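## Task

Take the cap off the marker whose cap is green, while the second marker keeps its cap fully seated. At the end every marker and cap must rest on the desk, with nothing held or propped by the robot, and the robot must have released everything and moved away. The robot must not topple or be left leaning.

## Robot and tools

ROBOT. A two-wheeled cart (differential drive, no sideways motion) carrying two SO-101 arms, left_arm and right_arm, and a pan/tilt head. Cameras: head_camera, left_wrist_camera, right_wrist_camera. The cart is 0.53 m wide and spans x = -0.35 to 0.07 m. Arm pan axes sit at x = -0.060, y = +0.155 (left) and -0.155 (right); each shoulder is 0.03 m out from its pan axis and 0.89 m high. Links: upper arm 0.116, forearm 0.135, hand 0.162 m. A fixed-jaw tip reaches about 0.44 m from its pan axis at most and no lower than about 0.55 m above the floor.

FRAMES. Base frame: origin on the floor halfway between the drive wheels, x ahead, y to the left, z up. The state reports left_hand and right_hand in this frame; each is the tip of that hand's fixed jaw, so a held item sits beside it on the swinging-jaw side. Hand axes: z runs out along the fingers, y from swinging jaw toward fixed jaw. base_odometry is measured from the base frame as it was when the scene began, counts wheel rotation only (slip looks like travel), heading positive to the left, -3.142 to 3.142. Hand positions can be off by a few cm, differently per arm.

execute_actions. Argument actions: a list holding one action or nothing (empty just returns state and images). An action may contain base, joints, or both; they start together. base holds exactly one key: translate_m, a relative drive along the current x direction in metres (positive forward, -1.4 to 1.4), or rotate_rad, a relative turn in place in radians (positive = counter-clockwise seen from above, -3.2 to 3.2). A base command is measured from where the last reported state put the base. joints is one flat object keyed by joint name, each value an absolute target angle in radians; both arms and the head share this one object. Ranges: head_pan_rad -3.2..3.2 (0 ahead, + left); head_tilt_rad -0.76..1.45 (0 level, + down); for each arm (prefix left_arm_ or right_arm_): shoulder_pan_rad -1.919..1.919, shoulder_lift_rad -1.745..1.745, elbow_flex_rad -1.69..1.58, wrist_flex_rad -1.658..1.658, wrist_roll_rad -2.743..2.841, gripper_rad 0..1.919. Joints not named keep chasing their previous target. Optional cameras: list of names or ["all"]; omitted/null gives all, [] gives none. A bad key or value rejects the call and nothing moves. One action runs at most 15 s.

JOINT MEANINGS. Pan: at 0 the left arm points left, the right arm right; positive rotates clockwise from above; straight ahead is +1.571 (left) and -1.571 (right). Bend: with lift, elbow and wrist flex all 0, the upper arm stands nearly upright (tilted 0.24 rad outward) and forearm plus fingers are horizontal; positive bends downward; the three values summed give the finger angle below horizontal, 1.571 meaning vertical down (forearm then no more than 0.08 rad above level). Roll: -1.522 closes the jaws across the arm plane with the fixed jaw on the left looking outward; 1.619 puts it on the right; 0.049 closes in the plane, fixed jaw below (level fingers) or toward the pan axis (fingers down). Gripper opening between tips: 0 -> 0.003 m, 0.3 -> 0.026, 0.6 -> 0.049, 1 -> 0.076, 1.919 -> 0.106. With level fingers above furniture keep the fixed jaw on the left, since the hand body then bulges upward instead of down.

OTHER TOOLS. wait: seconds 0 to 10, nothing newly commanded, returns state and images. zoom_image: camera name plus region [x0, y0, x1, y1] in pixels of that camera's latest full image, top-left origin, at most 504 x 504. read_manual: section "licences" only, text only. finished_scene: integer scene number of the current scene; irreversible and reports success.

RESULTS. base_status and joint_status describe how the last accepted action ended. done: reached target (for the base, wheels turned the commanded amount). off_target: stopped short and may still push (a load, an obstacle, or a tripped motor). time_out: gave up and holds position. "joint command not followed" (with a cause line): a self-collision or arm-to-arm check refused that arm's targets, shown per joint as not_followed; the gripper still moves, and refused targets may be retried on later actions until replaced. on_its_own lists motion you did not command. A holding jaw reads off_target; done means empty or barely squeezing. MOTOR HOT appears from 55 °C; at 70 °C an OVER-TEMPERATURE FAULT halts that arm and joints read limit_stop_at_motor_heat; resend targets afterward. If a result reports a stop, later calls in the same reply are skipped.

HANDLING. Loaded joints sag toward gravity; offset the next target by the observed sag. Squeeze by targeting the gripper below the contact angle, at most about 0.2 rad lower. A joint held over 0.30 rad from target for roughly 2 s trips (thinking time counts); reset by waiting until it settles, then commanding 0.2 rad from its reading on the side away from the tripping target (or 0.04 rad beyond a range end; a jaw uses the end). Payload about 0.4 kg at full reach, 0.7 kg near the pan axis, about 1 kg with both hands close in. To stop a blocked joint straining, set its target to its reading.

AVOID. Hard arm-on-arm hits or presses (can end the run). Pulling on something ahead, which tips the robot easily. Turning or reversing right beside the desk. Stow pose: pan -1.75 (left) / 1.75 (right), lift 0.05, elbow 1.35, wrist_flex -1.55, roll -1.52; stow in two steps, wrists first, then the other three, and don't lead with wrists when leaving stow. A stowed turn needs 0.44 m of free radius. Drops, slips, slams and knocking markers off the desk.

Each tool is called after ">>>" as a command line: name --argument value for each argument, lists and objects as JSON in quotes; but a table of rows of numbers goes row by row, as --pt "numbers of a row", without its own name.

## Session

>>> execute_actions --actions '[]'

Scene clock: 0.00 s.
base_odometry: x=+0.000 y=+0.000 heading=+0.000 (m, m, rad; odometry frame)
base_status: not commanded
joint_positions: head_pan_rad=+0.034 head_tilt_rad=+0.019 left_arm_shoulder_pan_rad=-1.744 left_arm_shoulder_lift_rad=+0.061 left_arm_elbow_flex_rad=+1.414 left_arm_wrist_flex_rad=-1.441 left_arm_wrist_roll_rad=-1.501 left_arm_gripper_rad=+1.920 right_arm_shoulder_pan_rad=+1.759 right_arm_shoulder_lift_rad=+0.063 right_arm_elbow_flex_rad=+1.419 right_arm_wrist_flex_rad=-1.592 right_arm_wrist_roll_rad=-1.493 right_arm_gripper_rad=+1.920
joint_status: not commanded
left_hand: x=-0.2988 y=+0.1055 z=+0.8651 quat_wxyz=(-0.053, -0.716, -0.070, +0.693) (m; base frame)
right_hand: x=-0.2993 y=-0.1172 z=+0.8879 quat_wxyz=(-0.081, +0.665, -0.053, -0.741) (m; base frame)
pictures: head_camera, left_wrist_camera, right_wrist_camera
Images, in order (width x height): head_camera 644x476, left_wrist_camera 644x476, right_wrist_camera 644x476.

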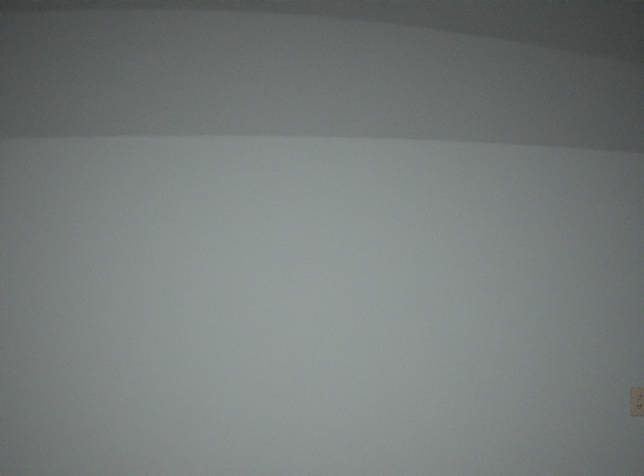

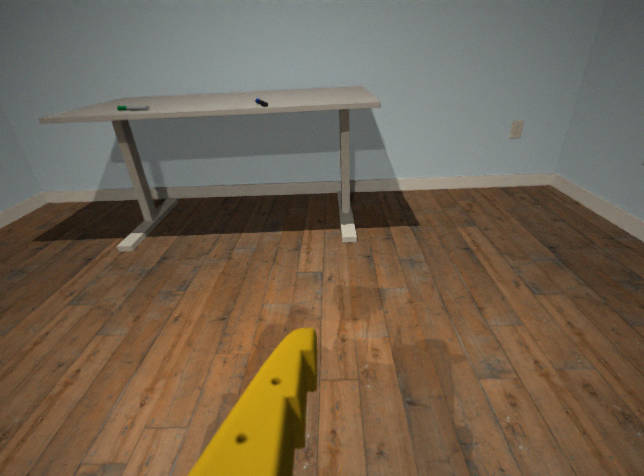

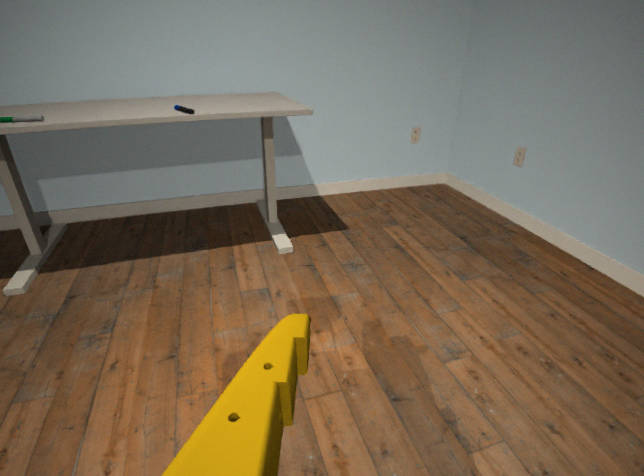

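>>> execute_actions --actions '[{"joints":{"head_pan_rad":-2.75,"head_tilt_rad":0.35}}]' --cameras '["head_camera"]'

Scene clock: 2.87 s.
base_odometry: x=+0.000 y=+0.000 heading=+0.000 (m, m, rad; odometry frame)
base_status: not commanded
joint_positions: head_pan_rad=-2.740 head_tilt_rad=+0.343 left_arm_shoulder_pan_rad=-1.744 left_arm_shoulder_lift_rad=+0.061 left_arm_elbow_flex_rad=+1.414 left_arm_wrist_flex_rad=-1.441 left_arm_wrist_roll_rad=-1.501 left_arm_gripper_rad=+1.920 right_arm_shoulder_pan_rad=+1.759 right_arm_shoulder_lift_rad=+0.063 right_arm_elbow_flex_rad=+1.419 right_arm_wrist_flex_rad=-1.592 right_arm_wrist_roll_rad=-1.493 right_arm_gripper_rad=+1.920
joint_status: all done
left_hand: x=-0.2988 y=+0.1055 z=+0.8651 quat_wxyz=(-0.053, -0.716, -0.070, +0.693) (m; base frame)
right_hand: x=-0.2993 y=-0.1172 z=+0.8879 quat_wxyz=(-0.081, +0.665, -0.053, -0.741) (m; base frame)
pictures: head_camera
Images, in order (width x height): head_camera 644x476.

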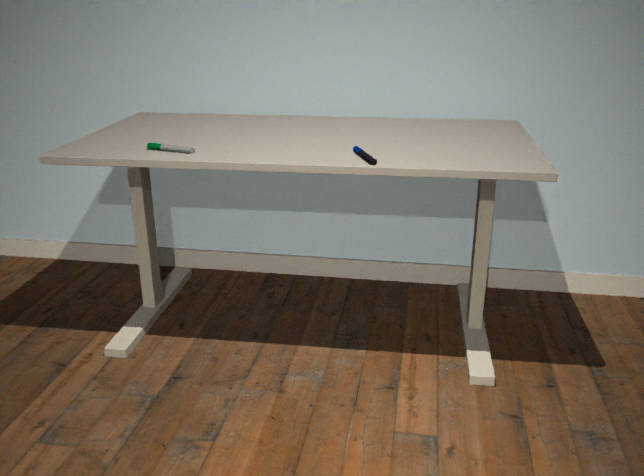

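>>> execute_actions --actions '[{"base":{"rotate_rad":-2.145},"joints":{"head_pan_rad":0,"head_tilt_rad":0.6}}]' --cameras '[]'

>>> execute_actions --actions '[{"base":{"translate_m":1.366}}]' --cameras '[]'

>>> execute_actions --actions '[{"base":{"rotate_rad":-0.749},"joints":{"left_arm_shoulder_pan_rad":0,"right_arm_shoulder_pan_rad":0,"left_arm_elbow_flex_rad":0.3,"right_arm_elbow_flex_rad":0.3}}]' --cameras '["head_camera"]'

Scene clock: 7.57 s.
base_odometry: x=-0.001 y=+0.000 heading=-2.144 (m, m, rad; odometry frame)
base_status: done
joint_positions: head_pan_rad=-0.010 head_tilt_rad=+0.594 left_arm_shoulder_pan_rad=-1.744 left_arm_shoulder_lift_rad=+0.061 left_arm_elbow_flex_rad=+1.414 left_arm_wrist_flex_rad=-1.441 left_arm_wrist_roll_rad=-1.501 left_arm_gripper_rad=+1.920 right_arm_shoulder_pan_rad=+1.759 right_arm_shoulder_lift_rad=+0.063 right_arm_elbow_flex_rad=+1.419 right_arm_wrist_flex_rad=-1.592 right_arm_wrist_roll_rad=-1.493 right_arm_gripper_rad=+1.920
joint_status: all done
left_hand: x=-0.2988 y=+0.1055 z=+0.8651 quat_wxyz=(-0.053, -0.716, -0.070, +0.693) (m; base frame)
right_hand: x=-0.2993 y=-0.1172 z=+0.8879 quat_wxyz=(-0.081, +0.665, -0.053, -0.741) (m; base frame)
pictures: none
No camera images: the call's "cameras" was empty. Leave "cameras" out to get every camera's image.

Scene clock: 15.23 s.
base_odometry: x=-0.743 y=-1.147 heading=-2.143 (m, m, rad; odometry frame)
base_status: done
joint_positions: head_pan_rad=-0.010 head_tilt_rad=+0.594 left_arm_shoulder_pan_rad=-1.744 left_arm_shoulder_lift_rad=+0.061 left_arm_elbow_flex_rad=+1.414 left_arm_wrist_flex_rad=-1.441 left_arm_wrist_roll_rad=-1.501 left_arm_gripper_rad=+1.920 right_arm_shoulder_pan_rad=+1.759 right_arm_shoulder_lift_rad=+0.063 right_arm_elbow_flex_rad=+1.419 right_arm_wrist_flex_rad=-1.592 right_arm_wrist_roll_rad=-1.493 right_arm_gripper_rad=+1.920
joint_status: not commanded
left_hand: x=-0.2988 y=+0.1055 z=+0.8651 quat_wxyz=(-0.053, -0.716, -0.070, +0.693) (m; base frame)
right_hand: x=-0.2993 y=-0.1172 z=+0.8879 quat_wxyz=(-0.081, +0.665, -0.053, -0.741) (m; base frame)
pictures: none
No camera images: the call's "cameras" was empty. Leave "cameras" out to get every camera's image.

Scene clock: 17.23 s.
base_odometry: x=-0.743 y=-1.146 heading=-2.892 (m, m, rad; odometry frame)
base_status: done
joint_positions: head_pan_rad=-0.010 head_tilt_rad=+0.594 left_arm_shoulder_pan_rad=-0.007 left_arm_shoulder_lift_rad=+0.066 left_arm_elbow_flex_rad=+0.331 left_arm_wrist_flex_rad=-1.441 left_arm_wrist_roll_rad=-1.501 left_arm_gripper_rad=+1.920 right_arm_shoulder_pan_rad=+0.011 right_arm_shoulder_lift_rad=+0.069 right_arm_elbow_flex_rad=+0.334 right_arm_wrist_flex_rad=-1.592 right_arm_wrist_roll_rad=-1.493 right_arm_gripper_rad=+1.920
joint_status: all done
left_hand: x=-0.0697 y=+0.4281 z=+1.0959 quat_wxyz=(+0.687, -0.186, +0.181, +0.678) (m; base frame)
right_hand: x=-0.0550 y=-0.4076 z=+1.1050 quat_wxyz=(+0.680, +0.133, +0.136, -0.708) (m; base frame)
pictures: head_camera
Images, in order (width x height): head_camera 644x476.

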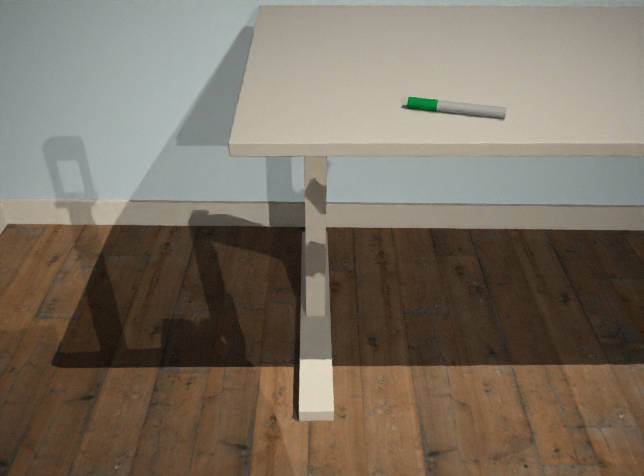

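>>> execute_actions --actions '[{"base":{"rotate_rad":-0.38}}]' --cameras '[]'

>>> execute_actions --actions '[{"base":{"translate_m":0.54},"joints":{"left_arm_shoulder_pan_rad":1.5,"left_arm_shoulder_lift_rad":0.6,"left_arm_elbow_flex_rad":-0.67,"left_arm_wrist_flex_rad":1.1,"left_arm_wrist_roll_rad":0.36,"left_arm_gripper_rad":1.0,"right_arm_shoulder_pan_rad":-1.7,"right_arm_shoulder_lift_rad":0.8,"right_arm_elbow_flex_rad":-0.9,"right_arm_wrist_flex_rad":1.2,"right_arm_wrist_roll_rad":2.7,"right_arm_gripper_rad":1.0}}]' --cameras '[]'

>>> execute_actions --actions '[{"base":{"rotate_rad":0.38},"joints":{"head_tilt_rad":0.8}}]' --cameras '["head_camera"]'

Scene clock: 19.33 s.
base_odometry: x=-0.742 y=-1.146 heading=+3.012 (m, m, rad; odometry frame)
base_status: done
joint_positions: head_pan_rad=-0.010 head_tilt_rad=+0.594 left_arm_shoulder_pan_rad=-0.004 left_arm_shoulder_lift_rad=+0.066 left_arm_elbow_flex_rad=+0.331 left_arm_wrist_flex_rad=-1.441 left_arm_wrist_roll_rad=-1.501 left_arm_gripper_rad=+1.920 right_arm_shoulder_pan_rad=+0.008 right_arm_shoulder_lift_rad=+0.069 right_arm_elbow_flex_rad=+0.334 right_arm_wrist_flex_rad=-1.592 right_arm_wrist_roll_rad=-1.493 right_arm_gripper_rad=+1.920
joint_status: not commanded
left_hand: x=-0.0689 y=+0.4281 z=+1.0959 quat_wxyz=(+0.688, -0.186, +0.182, +0.677) (m; base frame)
right_hand: x=-0.0542 y=-0.4075 z=+1.1050 quat_wxyz=(+0.681, +0.133, +0.136, -0.707) (m; base frame)
pictures: none
No camera images: the call's "cameras" was empty. Leave "cameras" out to get every camera's image.

Scene clock: 23.33 s.
base_odometry: x=-1.278 y=-1.075 heading=+3.011 (m, m, rad; odometry frame)
base_status: done
joint_positions: head_pan_rad=-0.010 head_tilt_rad=+0.594 left_arm_shoulder_pan_rad=+1.493 left_arm_shoulder_lift_rad=+0.621 left_arm_elbow_flex_rad=-0.636 left_arm_wrist_flex_rad=+1.096 left_arm_wrist_roll_rad=+0.353 left_arm_gripper_rad=+1.011 right_arm_shoulder_pan_rad=-1.691 right_arm_shoulder_lift_rad=+0.828 right_arm_elbow_flex_rad=-0.865 right_arm_wrist_flex_rad=+1.195 right_arm_wrist_roll_rad=+2.690 right_arm_gripper_rad=+1.009
joint_status: all done
left_hand: x=+0.2616 y=+0.1773 z=+0.8313 quat_wxyz=(+0.151, -0.804, +0.543, -0.190) (m; base frame)
right_hand: x=+0.2757 y=-0.1184 z=+0.8155 quat_wxyz=(-0.094, -0.810, -0.549, -0.182) (m; base frame)
pictures: none
No camera images: the call's "cameras" was empty. Leave "cameras" out to get every camera's image.

Scene clock: 24.57 s.
base_odometry: x=-1.277 y=-1.075 heading=-2.893 (m, m, rad; odometry frame)
base_status: done
joint_positions: head_pan_rad=-0.010 head_tilt_rad=+0.795 left_arm_shoulder_pan_rad=+1.496 left_arm_shoulder_lift_rad=+0.621 left_arm_elbow_flex_rad=-0.636 left_arm_wrist_flex_rad=+1.096 left_arm_wrist_roll_rad=+0.353 left_arm_gripper_rad=+1.011 right_arm_shoulder_pan_rad=-1.691 right_arm_shoulder_lift_rad=+0.828 right_arm_elbow_flex_rad=-0.865 right_arm_wrist_flex_rad=+1.197 right_arm_wrist_roll_rad=+2.690 right_arm_gripper_rad=+1.009
joint_status: all done
left_hand: x=+0.2617 y=+0.1763 z=+0.8313 quat_wxyz=(+0.151, -0.803, +0.544, -0.190) (m; base frame)
right_hand: x=+0.2755 y=-0.1184 z=+0.8153 quat_wxyz=(-0.093, -0.811, -0.549, -0.181) (m; base frame)
pictures: head_camera
Images, in order (width x height): head_camera 644x476.

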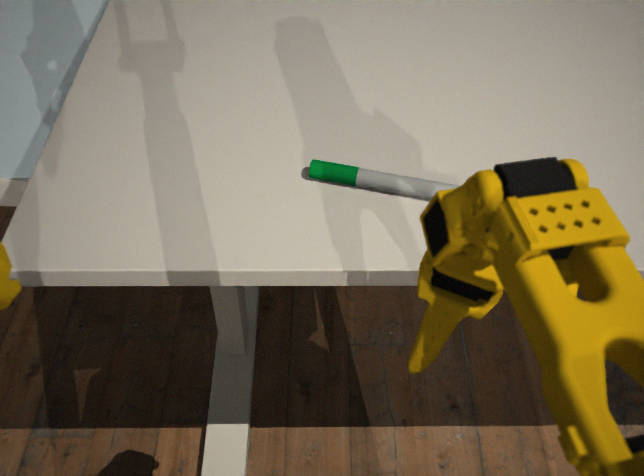

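>>> execute_actions --actions '[{"base":{"translate_m":0.22},"joints":{"head_tilt_rad":1.045,"right_arm_shoulder_pan_rad":-1.62}}]' --cameras '["head_camera","right_wrist_camera"]'

Scene clock: 26.97 s.
base_odometry: x=-1.491 y=-1.130 heading=-2.891 (m, m, rad; odometry frame)
base_status: done
joint_positions: head_pan_rad=-0.010 head_tilt_rad=+1.040 left_arm_shoulder_pan_rad=+1.496 left_arm_shoulder_lift_rad=+0.621 left_arm_elbow_flex_rad=-0.636 left_arm_wrist_flex_rad=+1.098 left_arm_wrist_roll_rad=+0.353 left_arm_gripper_rad=+1.011 right_arm_shoulder_pan_rad=-1.631 right_arm_shoulder_lift_rad=+0.828 right_arm_elbow_flex_rad=-0.865 right_arm_wrist_flex_rad=+1.197 right_arm_wrist_roll_rad=+2.690 right_arm_gripper_rad=+1.009
joint_status: all done
left_hand: x=+0.2614 y=+0.1763 z=+0.8312 quat_wxyz=(+0.150, -0.803, +0.544, -0.189) (m; base frame)
right_hand: x=+0.2771 y=-0.1386 z=+0.8153 quat_wxyz=(-0.099, -0.827, -0.525, -0.178) (m; base frame)
pictures: head_camera, right_wrist_camera
Images, in order (width x height): head_camera 644x476, right_wrist_camera 644x476.

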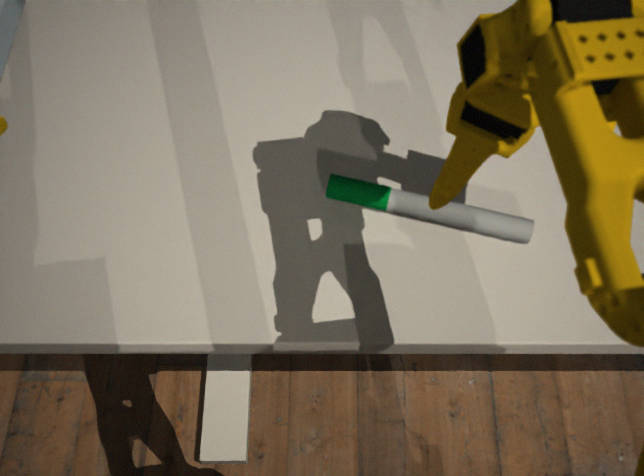

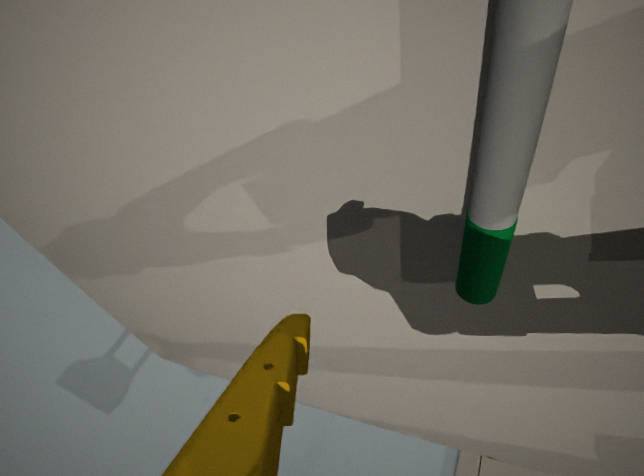

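>>> execute_actions --actions '[{"joints":{"right_arm_shoulder_pan_rad":-1.54,"right_arm_shoulder_lift_rad":1.02,"right_arm_elbow_flex_rad":-0.93,"right_arm_wrist_flex_rad":1.17}}]' --cameras '["head_camera","right_wrist_camera"]'

Scene clock: 28.30 s.
base_odometry: x=-1.491 y=-1.130 heading=-2.891 (m, m, rad; odometry frame)
base_status: not commanded
joint_positions: head_pan_rad=-0.010 head_tilt_rad=+1.040 left_arm_shoulder_pan_rad=+1.496 left_arm_shoulder_lift_rad=+0.621 left_arm_elbow_flex_rad=-0.636 left_arm_wrist_flex_rad=+1.098 left_arm_wrist_roll_rad=+0.353 left_arm_gripper_rad=+1.011 right_arm_shoulder_pan_rad=-1.551 right_arm_shoulder_lift_rad=+1.044 right_arm_elbow_flex_rad=-0.897 right_arm_wrist_flex_rad=+1.177 right_arm_wrist_roll_rad=+2.690 right_arm_gripper_rad=+1.009
joint_status: all done
left_hand: x=+0.2614 y=+0.1763 z=+0.8312 quat_wxyz=(+0.150, -0.803, +0.544, -0.189) (m; base frame)
right_hand: x=+0.2619 y=-0.1652 z=+0.7578 quat_wxyz=(-0.064, -0.858, -0.498, -0.105) (m; base frame)
pictures: head_camera, right_wrist_camera
Images, in order (width x height): head_camera 644x476, right_wrist_camera 644x476.

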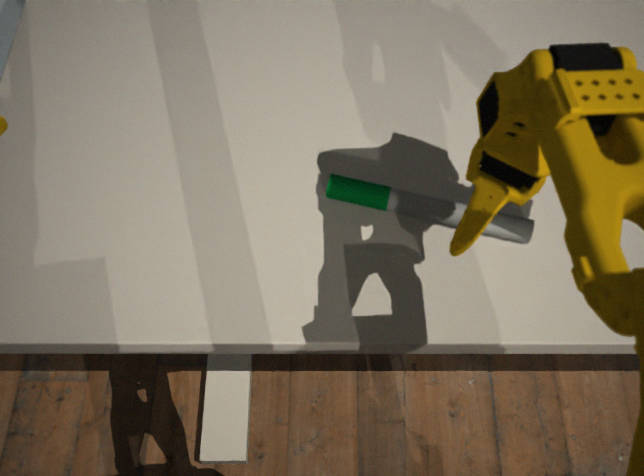

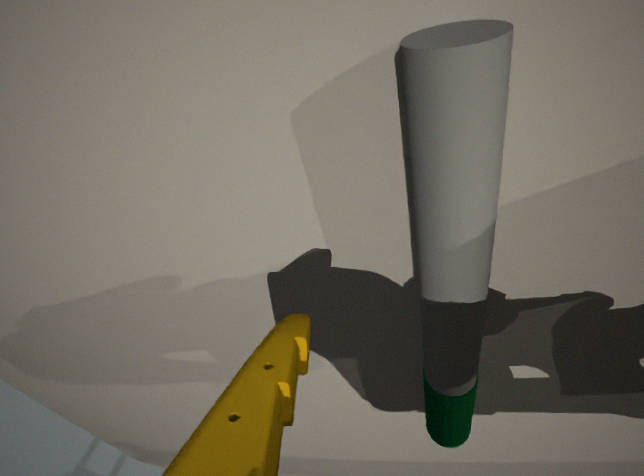

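>>> execute_actions --actions '[{"joints":{"right_arm_shoulder_lift_rad":1.17,"right_arm_wrist_flex_rad":1.12}}]' --cameras '["right_wrist_camera"]'

Scene clock: 29.27 s.
base_odometry: x=-1.491 y=-1.130 heading=-2.891 (m, m, rad; odometry frame)
base_status: not commanded
joint_positions: head_pan_rad=-0.010 head_tilt_rad=+1.040 left_arm_shoulder_pan_rad=+1.496 left_arm_shoulder_lift_rad=+0.621 left_arm_elbow_flex_rad=-0.636 left_arm_wrist_flex_rad=+1.098 left_arm_wrist_roll_rad=+0.353 left_arm_gripper_rad=+1.011 right_arm_shoulder_pan_rad=-1.551 right_arm_shoulder_lift_rad=+1.193 right_arm_elbow_flex_rad=-0.899 right_arm_wrist_flex_rad=+1.128 right_arm_wrist_roll_rad=+2.690 right_arm_gripper_rad=+1.009
joint_status: all done
left_hand: x=+0.2614 y=+0.1763 z=+0.8312 quat_wxyz=(+0.150, -0.803, +0.544, -0.189) (m; base frame)
right_hand: x=+0.2466 y=-0.1649 z=+0.7176 quat_wxyz=(-0.038, -0.863, -0.500, -0.063) (m; base frame)
pictures: right_wrist_camera
Images, in order (width x height): right_wrist_camera 644x476.

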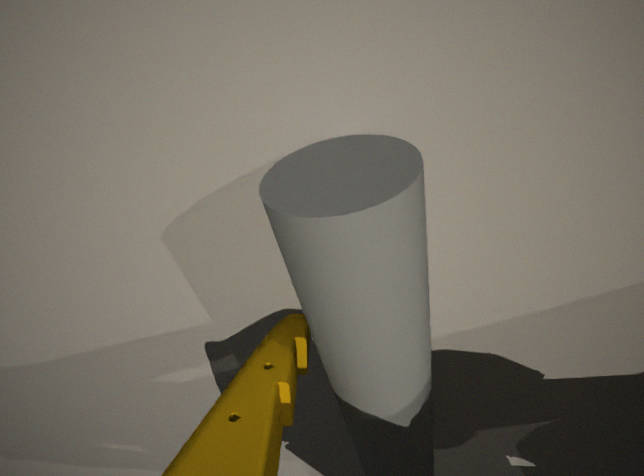

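Looks good.

>>> execute_actions --actions '[{"joints":{"right_arm_gripper_rad":0.05}}]' --cameras '["right_wrist_camera"]'

>>> execute_actions --actions '[{"joints":{"right_arm_shoulder_pan_rad":-1.919,"right_arm_shoulder_lift_rad":1.08,"right_arm_elbow_flex_rad":-0.99,"right_arm_wrist_flex_rad":1.08}}]' --cameras '["head_camera"]'

Scene clock: 30.53 s.
base_odometry: x=-1.491 y=-1.130 heading=-2.891 (m, m, rad; odometry frame)
base_status: not commanded
joint_positions: head_pan_rad=-0.010 head_tilt_rad=+1.040 left_arm_shoulder_pan_rad=+1.496 left_arm_shoulder_lift_rad=+0.621 left_arm_elbow_flex_rad=-0.636 left_arm_wrist_flex_rad=+1.098 left_arm_wrist_roll_rad=+0.353 left_arm_gripper_rad=+1.011 right_arm_shoulder_pan_rad=-1.549 right_arm_shoulder_lift_rad=+1.189 right_arm_elbow_flex_rad=-0.919 right_arm_wrist_flex_rad=+1.126 right_arm_wrist_roll_rad=+2.690 right_arm_gripper_rad=+0.207
joint_status: right_arm_gripper_rad off_target (ended at +0.207, target +0.050)
left_hand: x=+0.2614 y=+0.1763 z=+0.8312 quat_wxyz=(+0.150, -0.803, +0.544, -0.189) (m; base frame)
right_hand: x=+0.2514 y=-0.1654 z=+0.7222 quat_wxyz=(-0.045, -0.862, -0.499, -0.075) (m; base frame)
pictures: right_wrist_camera
Images, in order (width x height): right_wrist_camera 644x476.

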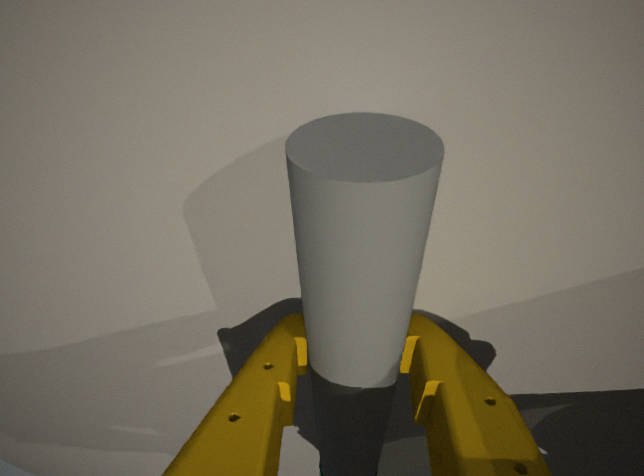

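Scene clock: 31.53 s.
base_odometry: x=-1.491 y=-1.130 heading=-2.891 (m, m, rad; odometry frame)
base_status: not commanded
joint_positions: head_pan_rad=-0.010 head_tilt_rad=+1.040 left_arm_shoulder_pan_rad=+1.496 left_arm_shoulder_lift_rad=+0.621 left_arm_elbow_flex_rad=-0.636 left_arm_wrist_flex_rad=+1.098 left_arm_wrist_roll_rad=+0.353 left_arm_gripper_rad=+1.011 right_arm_shoulder_pan_rad=-1.901 right_arm_shoulder_lift_rad=+1.146 right_arm_elbow_flex_rad=-0.954 right_arm_wrist_flex_rad=+1.090 right_arm_wrist_roll_rad=+2.690 right_arm_gripper_rad=+0.207
joint_status: all done
joint sent to its limit — the command would take right_arm_shoulder_pan_rad past its lower limit, so that joint was sent only as far as its limit.
left_hand: x=+0.2614 y=+0.1763 z=+0.8312 quat_wxyz=(+0.150, -0.803, +0.544, -0.189) (m; base frame)
right_hand: x=+0.2539 y=-0.0515 z=+0.7425 quat_wxyz=(-0.052, -0.757, -0.638, -0.135) (m; base frame)
pictures: head_camera
Images, in order (width x height): head_camera 644x476.

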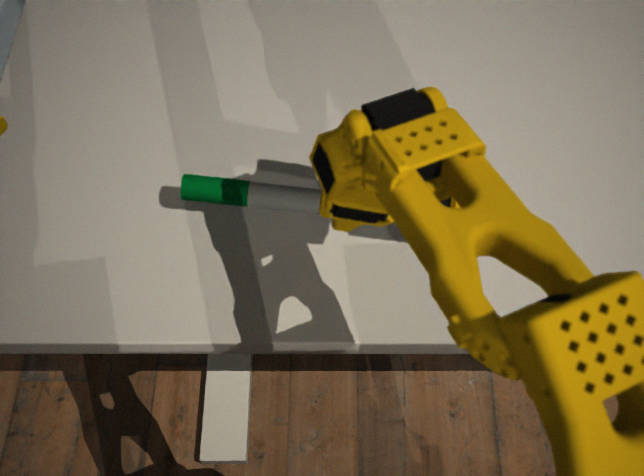

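>>> execute_actions --actions '[{"joints":{"right_arm_wrist_roll_rad":2.82,"left_arm_shoulder_pan_rad":1.88,"left_arm_shoulder_lift_rad":0.6,"left_arm_elbow_flex_rad":-0.67,"left_arm_wrist_flex_rad":1.2}}]' --cameras '[]'

>>> execute_actions --actions '[{"joints":{"left_arm_shoulder_lift_rad":0.76}}]' --cameras '["head_camera","left_wrist_camera"]'

Scene clock: 32.93 s.
base_odometry: x=-1.491 y=-1.130 heading=-2.891 (m, m, rad; odometry frame)
base_status: not commanded
joint_positions: head_pan_rad=-0.010 head_tilt_rad=+1.040 left_arm_shoulder_pan_rad=+1.872 left_arm_shoulder_lift_rad=+0.621 left_arm_elbow_flex_rad=-0.637 left_arm_wrist_flex_rad=+1.195 left_arm_wrist_roll_rad=+0.353 left_arm_gripper_rad=+1.011 right_arm_shoulder_pan_rad=-1.901 right_arm_shoulder_lift_rad=+1.146 right_arm_elbow_flex_rad=-0.954 right_arm_wrist_flex_rad=+1.090 right_arm_wrist_roll_rad=+2.812 right_arm_gripper_rad=+0.207
joint_status: all done
left_hand: x=+0.2333 y=+0.0610 z=+0.8256 quat_wxyz=(+0.091, -0.695, +0.692, -0.173) (m; base frame)
right_hand: x=+0.2540 y=-0.0505 z=+0.7426 quat_wxyz=(-0.060, -0.717, -0.682, -0.131) (m; base frame)
pictures: none
No camera images: the call's "cameras" was empty. Leave "cameras" out to get every camera's image.

Scene clock: 33.70 s.
base_odometry: x=-1.491 y=-1.130 heading=-2.891 (m, m, rad; odometry frame)
base_status: not commanded
joint_positions: head_pan_rad=-0.010 head_tilt_rad=+1.040 left_arm_shoulder_pan_rad=+1.872 left_arm_shoulder_lift_rad=+0.777 left_arm_elbow_flex_rad=-0.640 left_arm_wrist_flex_rad=+1.195 left_arm_wrist_roll_rad=+0.353 left_arm_gripper_rad=+1.011 right_arm_shoulder_pan_rad=-1.901 right_arm_shoulder_lift_rad=+1.146 right_arm_elbow_flex_rad=-0.954 right_arm_wrist_flex_rad=+1.090 right_arm_wrist_roll_rad=+2.812 right_arm_gripper_rad=+0.207
joint_status: all done
left_hand: x=+0.2204 y=+0.0650 z=+0.7836 quat_wxyz=(+0.055, -0.703, +0.701, -0.106) (m; base frame)
right_hand: x=+0.2540 y=-0.0505 z=+0.7426 quat_wxyz=(-0.060, -0.717, -0.682, -0.131) (m; base frame)
pictures: head_camera, left_wrist_camera
Images, in order (width x height): head_camera 644x476, left_wrist_camera 644x476.

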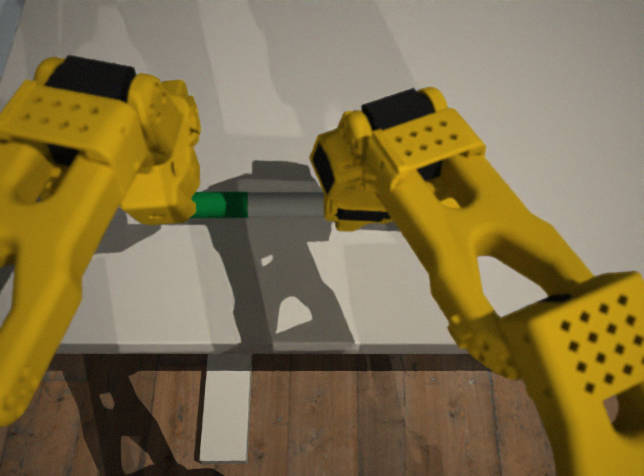

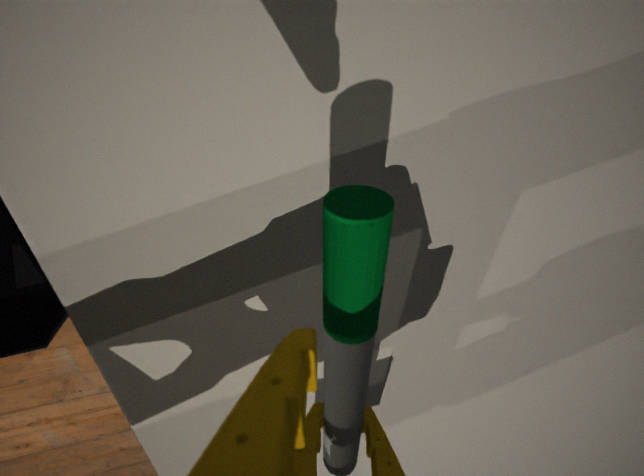

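Similar to before; descend keeping x.

>>> execute_actions --actions '[{"joints":{"left_arm_shoulder_pan_rad":1.919,"left_arm_shoulder_lift_rad":0.93,"left_arm_elbow_flex_rad":-0.7,"left_arm_wrist_flex_rad":1.1}}]' --cameras '["left_wrist_camera"]'

Scene clock: 34.77 s.
base_odometry: x=-1.491 y=-1.130 heading=-2.891 (m, m, rad; odometry frame)
base_status: not commanded
joint_positions: head_pan_rad=-0.010 head_tilt_rad=+1.040 left_arm_shoulder_pan_rad=+1.913 left_arm_shoulder_lift_rad=+0.949 left_arm_elbow_flex_rad=-0.668 left_arm_wrist_flex_rad=+1.110 left_arm_wrist_roll_rad=+0.353 left_arm_gripper_rad=+1.011 right_arm_shoulder_pan_rad=-1.901 right_arm_shoulder_lift_rad=+1.146 right_arm_elbow_flex_rad=-0.954 right_arm_wrist_flex_rad=+1.090 right_arm_wrist_roll_rad=+2.812 right_arm_gripper_rad=+0.207
joint_status: all done
left_hand: x=+0.2128 y=+0.0548 z=+0.7451 quat_wxyz=(+0.040, -0.691, +0.717, -0.080) (m; base frame)
right_hand: x=+0.2540 y=-0.0505 z=+0.7426 quat_wxyz=(-0.060, -0.717, -0.682, -0.131) (m; base frame)
pictures: left_wrist_camera
Images, in order (width x height): left_wrist_camera 644x476.

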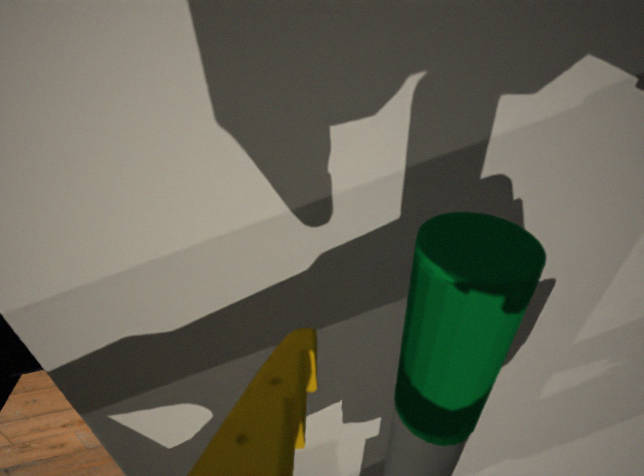

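>>> execute_actions --actions '[{"joints":{"left_arm_shoulder_lift_rad":0.98,"left_arm_elbow_flex_rad":-0.78,"left_arm_wrist_flex_rad":1.05}}]' --cameras '["left_wrist_camera"]'

Scene clock: 35.73 s.
base_odometry: x=-1.491 y=-1.130 heading=-2.891 (m, m, rad; odometry frame)
base_status: not commanded
joint_positions: head_pan_rad=-0.010 head_tilt_rad=+1.040 left_arm_shoulder_pan_rad=+1.913 left_arm_shoulder_lift_rad=+1.000 left_arm_elbow_flex_rad=-0.748 left_arm_wrist_flex_rad=+1.060 left_arm_wrist_roll_rad=+0.353 left_arm_gripper_rad=+1.011 right_arm_shoulder_pan_rad=-1.901 right_arm_shoulder_lift_rad=+1.146 right_arm_elbow_flex_rad=-0.954 right_arm_wrist_flex_rad=+1.090 right_arm_wrist_roll_rad=+2.812 right_arm_gripper_rad=+0.207
joint_status: all done
left_hand: x=+0.2274 y=+0.0496 z=+0.7456 quat_wxyz=(+0.058, -0.688, +0.714, -0.116) (m; base frame)
right_hand: x=+0.2540 y=-0.0505 z=+0.7426 quat_wxyz=(-0.060, -0.717, -0.682, -0.131) (m; base frame)
pictures: left_wrist_camera
Images, in order (width x height): left_wrist_camera 644x476.

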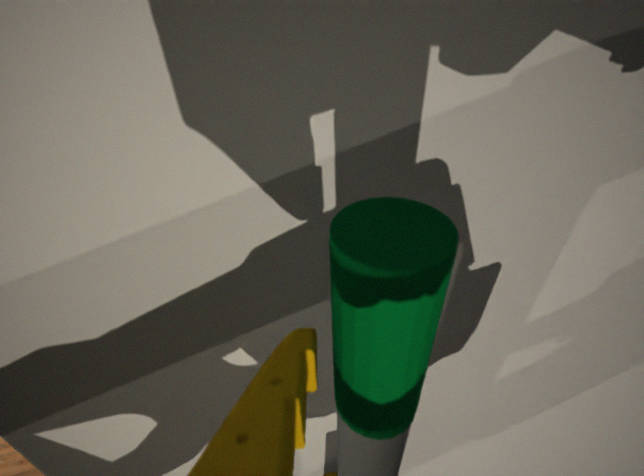

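>>> execute_actions --actions '[{"joints":{"left_arm_shoulder_lift_rad":1.01}}]' --cameras '[]'

>>> execute_actions --actions '[{"joints":{"left_arm_gripper_rad":0.05}}]' --cameras '["left_wrist_camera"]'

>>> execute_actions --actions '[{"joints":{"left_arm_shoulder_pan_rad":1.75,"right_arm_shoulder_pan_rad":-1.80}}]' --cameras '["head_camera"]'

Scene clock: 36.50 s.
base_odometry: x=-1.491 y=-1.130 heading=-2.891 (m, m, rad; odometry frame)
base_status: not commanded
joint_positions: head_pan_rad=-0.010 head_tilt_rad=+1.040 left_arm_shoulder_pan_rad=+1.913 left_arm_shoulder_lift_rad=+1.029 left_arm_elbow_flex_rad=-0.749 left_arm_wrist_flex_rad=+1.058 left_arm_wrist_roll_rad=+0.353 left_arm_gripper_rad=+1.011 right_arm_shoulder_pan_rad=-1.901 right_arm_shoulder_lift_rad=+1.146 right_arm_elbow_flex_rad=-0.954 right_arm_wrist_flex_rad=+1.090 right_arm_wrist_roll_rad=+2.812 right_arm_gripper_rad=+0.207
joint_status: all done
left_hand: x=+0.2237 y=+0.0509 z=+0.7380 quat_wxyz=(+0.052, -0.689, +0.715, -0.104) (m; base frame)
right_hand: x=+0.2540 y=-0.0505 z=+0.7426 quat_wxyz=(-0.060, -0.717, -0.682, -0.131) (m; base frame)
pictures: none
No camera images: the call's "cameras" was empty. Leave "cameras" out to get every camera's image.

Scene clock: 37.50 s.
base_odometry: x=-1.491 y=-1.130 heading=-2.891 (m, m, rad; odometry frame)
base_status: not commanded
joint_positions: head_pan_rad=-0.010 head_tilt_rad=+1.040 left_arm_shoulder_pan_rad=+1.910 left_arm_shoulder_lift_rad=+1.029 left_arm_elbow_flex_rad=-0.765 left_arm_wrist_flex_rad=+1.050 left_arm_wrist_roll_rad=+0.355 left_arm_gripper_rad=+0.207 right_arm_shoulder_pan_rad=-1.905 right_arm_shoulder_lift_rad=+1.146 right_arm_elbow_flex_rad=-0.954 right_arm_wrist_flex_rad=+1.090 right_arm_wrist_roll_rad=+2.818 right_arm_gripper_rad=+0.207
joint_status: left_arm_gripper_rad off_target (ended at +0.207, target +0.050)
left_hand: x=+0.2279 y=+0.0504 z=+0.7407 quat_wxyz=(+0.057, -0.690, +0.713, -0.114) (m; base frame)
right_hand: x=+0.2535 y=-0.0490 z=+0.7426 quat_wxyz=(-0.060, -0.713, -0.686, -0.131) (m; base frame)
pictures: left_wrist_camera
Images, in order (width x height): left_wrist_camera 644x476.

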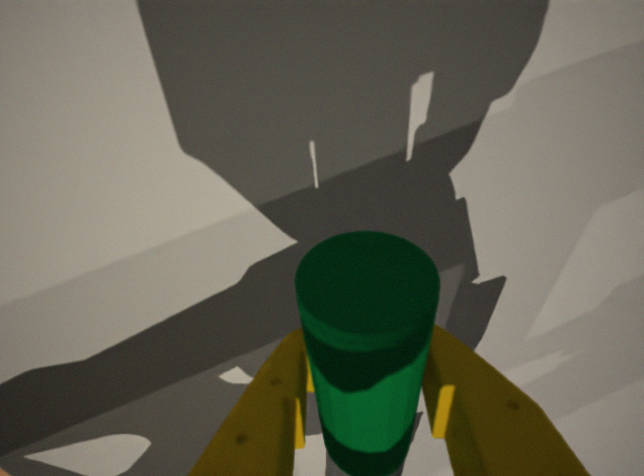

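Scene clock: 38.30 s.
base_odometry: x=-1.491 y=-1.130 heading=-2.891 (m, m, rad; odometry frame)
base_status: not commanded
joint_positions: head_pan_rad=-0.010 head_tilt_rad=+1.040 left_arm_shoulder_pan_rad=+1.757 left_arm_shoulder_lift_rad=+1.029 left_arm_elbow_flex_rad=-0.765 left_arm_wrist_flex_rad=+1.050 left_arm_wrist_roll_rad=+0.355 left_arm_gripper_rad=+0.207 right_arm_shoulder_pan_rad=-1.810 right_arm_shoulder_lift_rad=+1.146 right_arm_elbow_flex_rad=-0.956 right_arm_wrist_flex_rad=+1.088 right_arm_wrist_roll_rad=+2.818 right_arm_gripper_rad=+0.207
joint_status: all done
left_hand: x=+0.2405 y=+0.0956 z=+0.7407 quat_wxyz=(+0.066, -0.742, +0.658, -0.110) (m; base frame)
right_hand: x=+0.2626 y=-0.0792 z=+0.7430 quat_wxyz=(-0.067, -0.745, -0.651, -0.129) (m; base frame)
pictures: head_camera
Images, in order (width x height): head_camera 644x476.

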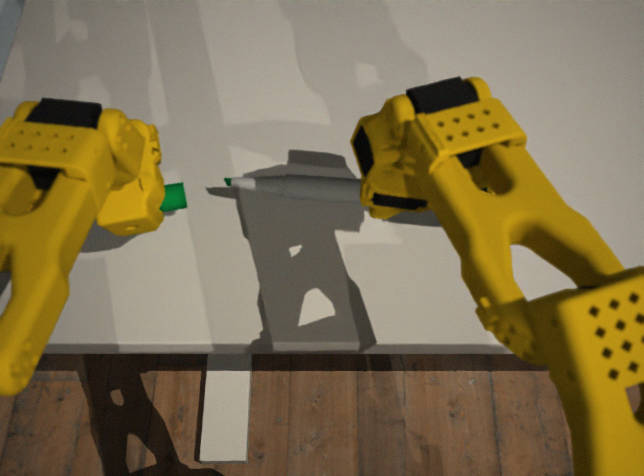

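>>> execute_actions --actions '[{"joints":{"left_arm_shoulder_pan_rad":1.65,"left_arm_shoulder_lift_rad":1.04,"right_arm_shoulder_lift_rad":1.2}}]' --cameras '[]'

>>> execute_actions --actions '[{"joints":{"left_arm_gripper_rad":0.7,"right_arm_gripper_rad":0.7}}]' --cameras '[]'

>>> execute_actions --actions '[{"joints":{"left_arm_shoulder_lift_rad":0.5,"right_arm_shoulder_lift_rad":0.6}}]' --cameras '[]'

>>> execute_actions --actions '[{"base":{"translate_m":-0.4},"joints":{"head_tilt_rad":0.7}}]' --cameras '["head_camera"]'

Scene clock: 39.53 s.
base_odometry: x=-1.491 y=-1.130 heading=-2.891 (m, m, rad; odometry frame)
base_status: not commanded
joint_positions: head_pan_rad=-0.010 head_tilt_rad=+1.040 left_arm_shoulder_pan_rad=+1.657 left_arm_shoulder_lift_rad=+1.060 left_arm_elbow_flex_rad=-0.765 left_arm_wrist_flex_rad=+1.050 left_arm_wrist_roll_rad=+0.355 left_arm_gripper_rad=+0.207 right_arm_shoulder_pan_rad=-1.810 right_arm_shoulder_lift_rad=+1.216 right_arm_elbow_flex_rad=-0.962 right_arm_wrist_flex_rad=+1.088 right_arm_wrist_roll_rad=+2.818 right_arm_gripper_rad=+0.207
joint_status: all done
left_hand: x=+0.2401 y=+0.1262 z=+0.7323 quat_wxyz=(+0.063, -0.775, +0.621, -0.094) (m; base frame)
right_hand: x=+0.2527 y=-0.0816 z=+0.7232 quat_wxyz=(-0.053, -0.748, -0.654, -0.101) (m; base frame)
pictures: none
No camera images: the call's "cameras" was empty. Leave "cameras" out to get every camera's image.

Scene clock: 40.40 s.
base_odometry: x=-1.491 y=-1.130 heading=-2.891 (m, m, rad; odometry frame)
base_status: not commanded
joint_positions: head_pan_rad=-0.010 head_tilt_rad=+1.040 left_arm_shoulder_pan_rad=+1.657 left_arm_shoulder_lift_rad=+1.060 left_arm_elbow_flex_rad=-0.765 left_arm_wrist_flex_rad=+1.050 left_arm_wrist_roll_rad=+0.355 left_arm_gripper_rad=+0.688 right_arm_shoulder_pan_rad=-1.809 right_arm_shoulder_lift_rad=+1.216 right_arm_elbow_flex_rad=-0.983 right_arm_wrist_flex_rad=+1.083 right_arm_wrist_roll_rad=+2.818 right_arm_gripper_rad=+0.690
joint_status: all done
left_hand: x=+0.2401 y=+0.1262 z=+0.7323 quat_wxyz=(+0.063, -0.775, +0.621, -0.094) (m; base frame)
right_hand: x=+0.2572 y=-0.0810 z=+0.7273 quat_wxyz=(-0.059, -0.747, -0.653, -0.113) (m; base frame)
pictures: none
No camera images: the call's "cameras" was empty. Leave "cameras" out to get every camera's image.

Scene clock: 41.57 s.
base_odometry: x=-1.491 y=-1.130 heading=-2.891 (m, m, rad; odometry frame)
base_status: not commanded
joint_positions: head_pan_rad=-0.010 head_tilt_rad=+1.040 left_arm_shoulder_pan_rad=+1.657 left_arm_shoulder_lift_rad=+0.558 left_arm_elbow_flex_rad=-0.765 left_arm_wrist_flex_rad=+1.050 left_arm_wrist_roll_rad=+0.355 left_arm_gripper_rad=+0.689 right_arm_shoulder_pan_rad=-1.809 right_arm_shoulder_lift_rad=+0.658 right_arm_elbow_flex_rad=-0.982 right_arm_wrist_flex_rad=+1.083 right_arm_wrist_roll_rad=+2.818 right_arm_gripper_rad=+0.691
joint_status: all done
left_hand: x=+0.2843 y=+0.1224 z=+0.8826 quat_wxyz=(+0.198, -0.729, +0.584, -0.296) (m; base frame)
right_hand: x=+0.2994 y=-0.0708 z=+0.9087 quat_wxyz=(-0.182, -0.692, -0.605, -0.350) (m; base frame)
pictures: none
No camera images: the call's "cameras" was empty. Leave "cameras" out to get every camera's image.

Scene clock: 44.43 s.
base_odometry: x=-1.103 y=-1.031 heading=-2.895 (m, m, rad; odometry frame)
base_status: done
joint_positions: head_pan_rad=-0.010 head_tilt_rad=+0.714 left_arm_shoulder_pan_rad=+1.657 left_arm_shoulder_lift_rad=+0.558 left_arm_elbow_flex_rad=-0.765 left_arm_wrist_flex_rad=+1.050 left_arm_wrist_roll_rad=+0.355 left_arm_gripper_rad=+0.689 right_arm_shoulder_pan_rad=-1.809 right_arm_shoulder_lift_rad=+0.658 right_arm_elbow_flex_rad=-0.982 right_arm_wrist_flex_rad=+1.083 right_arm_wrist_roll_rad=+2.818 right_arm_gripper_rad=+0.691
joint_status: all done
left_hand: x=+0.2843 y=+0.1224 z=+0.8826 quat_wxyz=(+0.198, -0.729, +0.584, -0.296) (m; base frame)
right_hand: x=+0.2994 y=-0.0708 z=+0.9087 quat_wxyz=(-0.182, -0.692, -0.605, -0.350) (m; base frame)
pictures: head_camera
Images, in order (width x height): head_camera 644x476.

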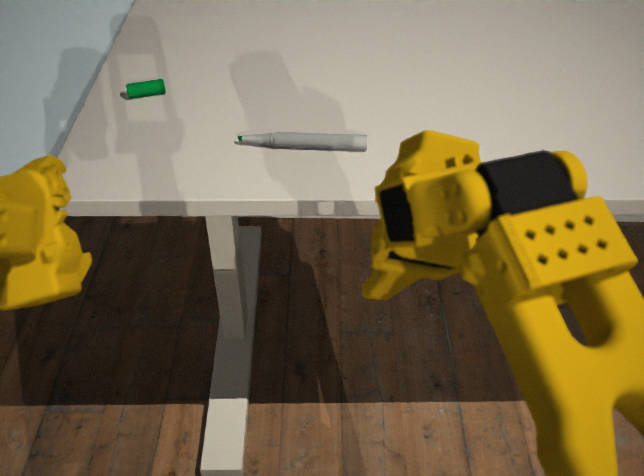

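>>> execute_actions --actions '[]' --cameras '["head_camera"]'

Scene clock: 44.60 s.
base_odometry: x=-1.103 y=-1.031 heading=-2.895 (m, m, rad; odometry frame)
base_status: done
joint_positions: head_pan_rad=-0.010 head_tilt_rad=+0.714 left_arm_shoulder_pan_rad=+1.657 left_arm_shoulder_lift_rad=+0.558 left_arm_elbow_flex_rad=-0.765 left_arm_wrist_flex_rad=+1.050 left_arm_wrist_roll_rad=+0.355 left_arm_gripper_rad=+0.689 right_arm_shoulder_pan_rad=-1.809 right_arm_shoulder_lift_rad=+0.658 right_arm_elbow_flex_rad=-0.982 right_arm_wrist_flex_rad=+1.083 right_arm_wrist_roll_rad=+2.818 right_arm_gripper_rad=+0.691
joint_status: all done
left_hand: x=+0.2843 y=+0.1224 z=+0.8826 quat_wxyz=(+0.198, -0.729, +0.584, -0.296) (m; base frame)
right_hand: x=+0.2994 y=-0.0708 z=+0.9087 quat_wxyz=(-0.182, -0.692, -0.605, -0.350) (m; base frame)
pictures: head_camera
Images, in order (width x height): head_camera 644x476.

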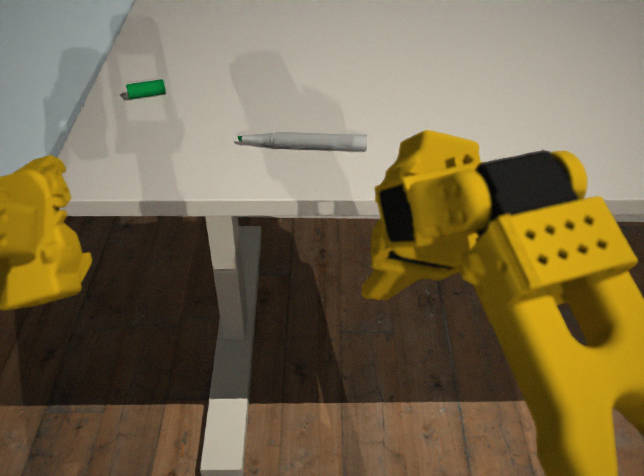

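>>> finished_scene --scene 2

The scene is finished: the task was done.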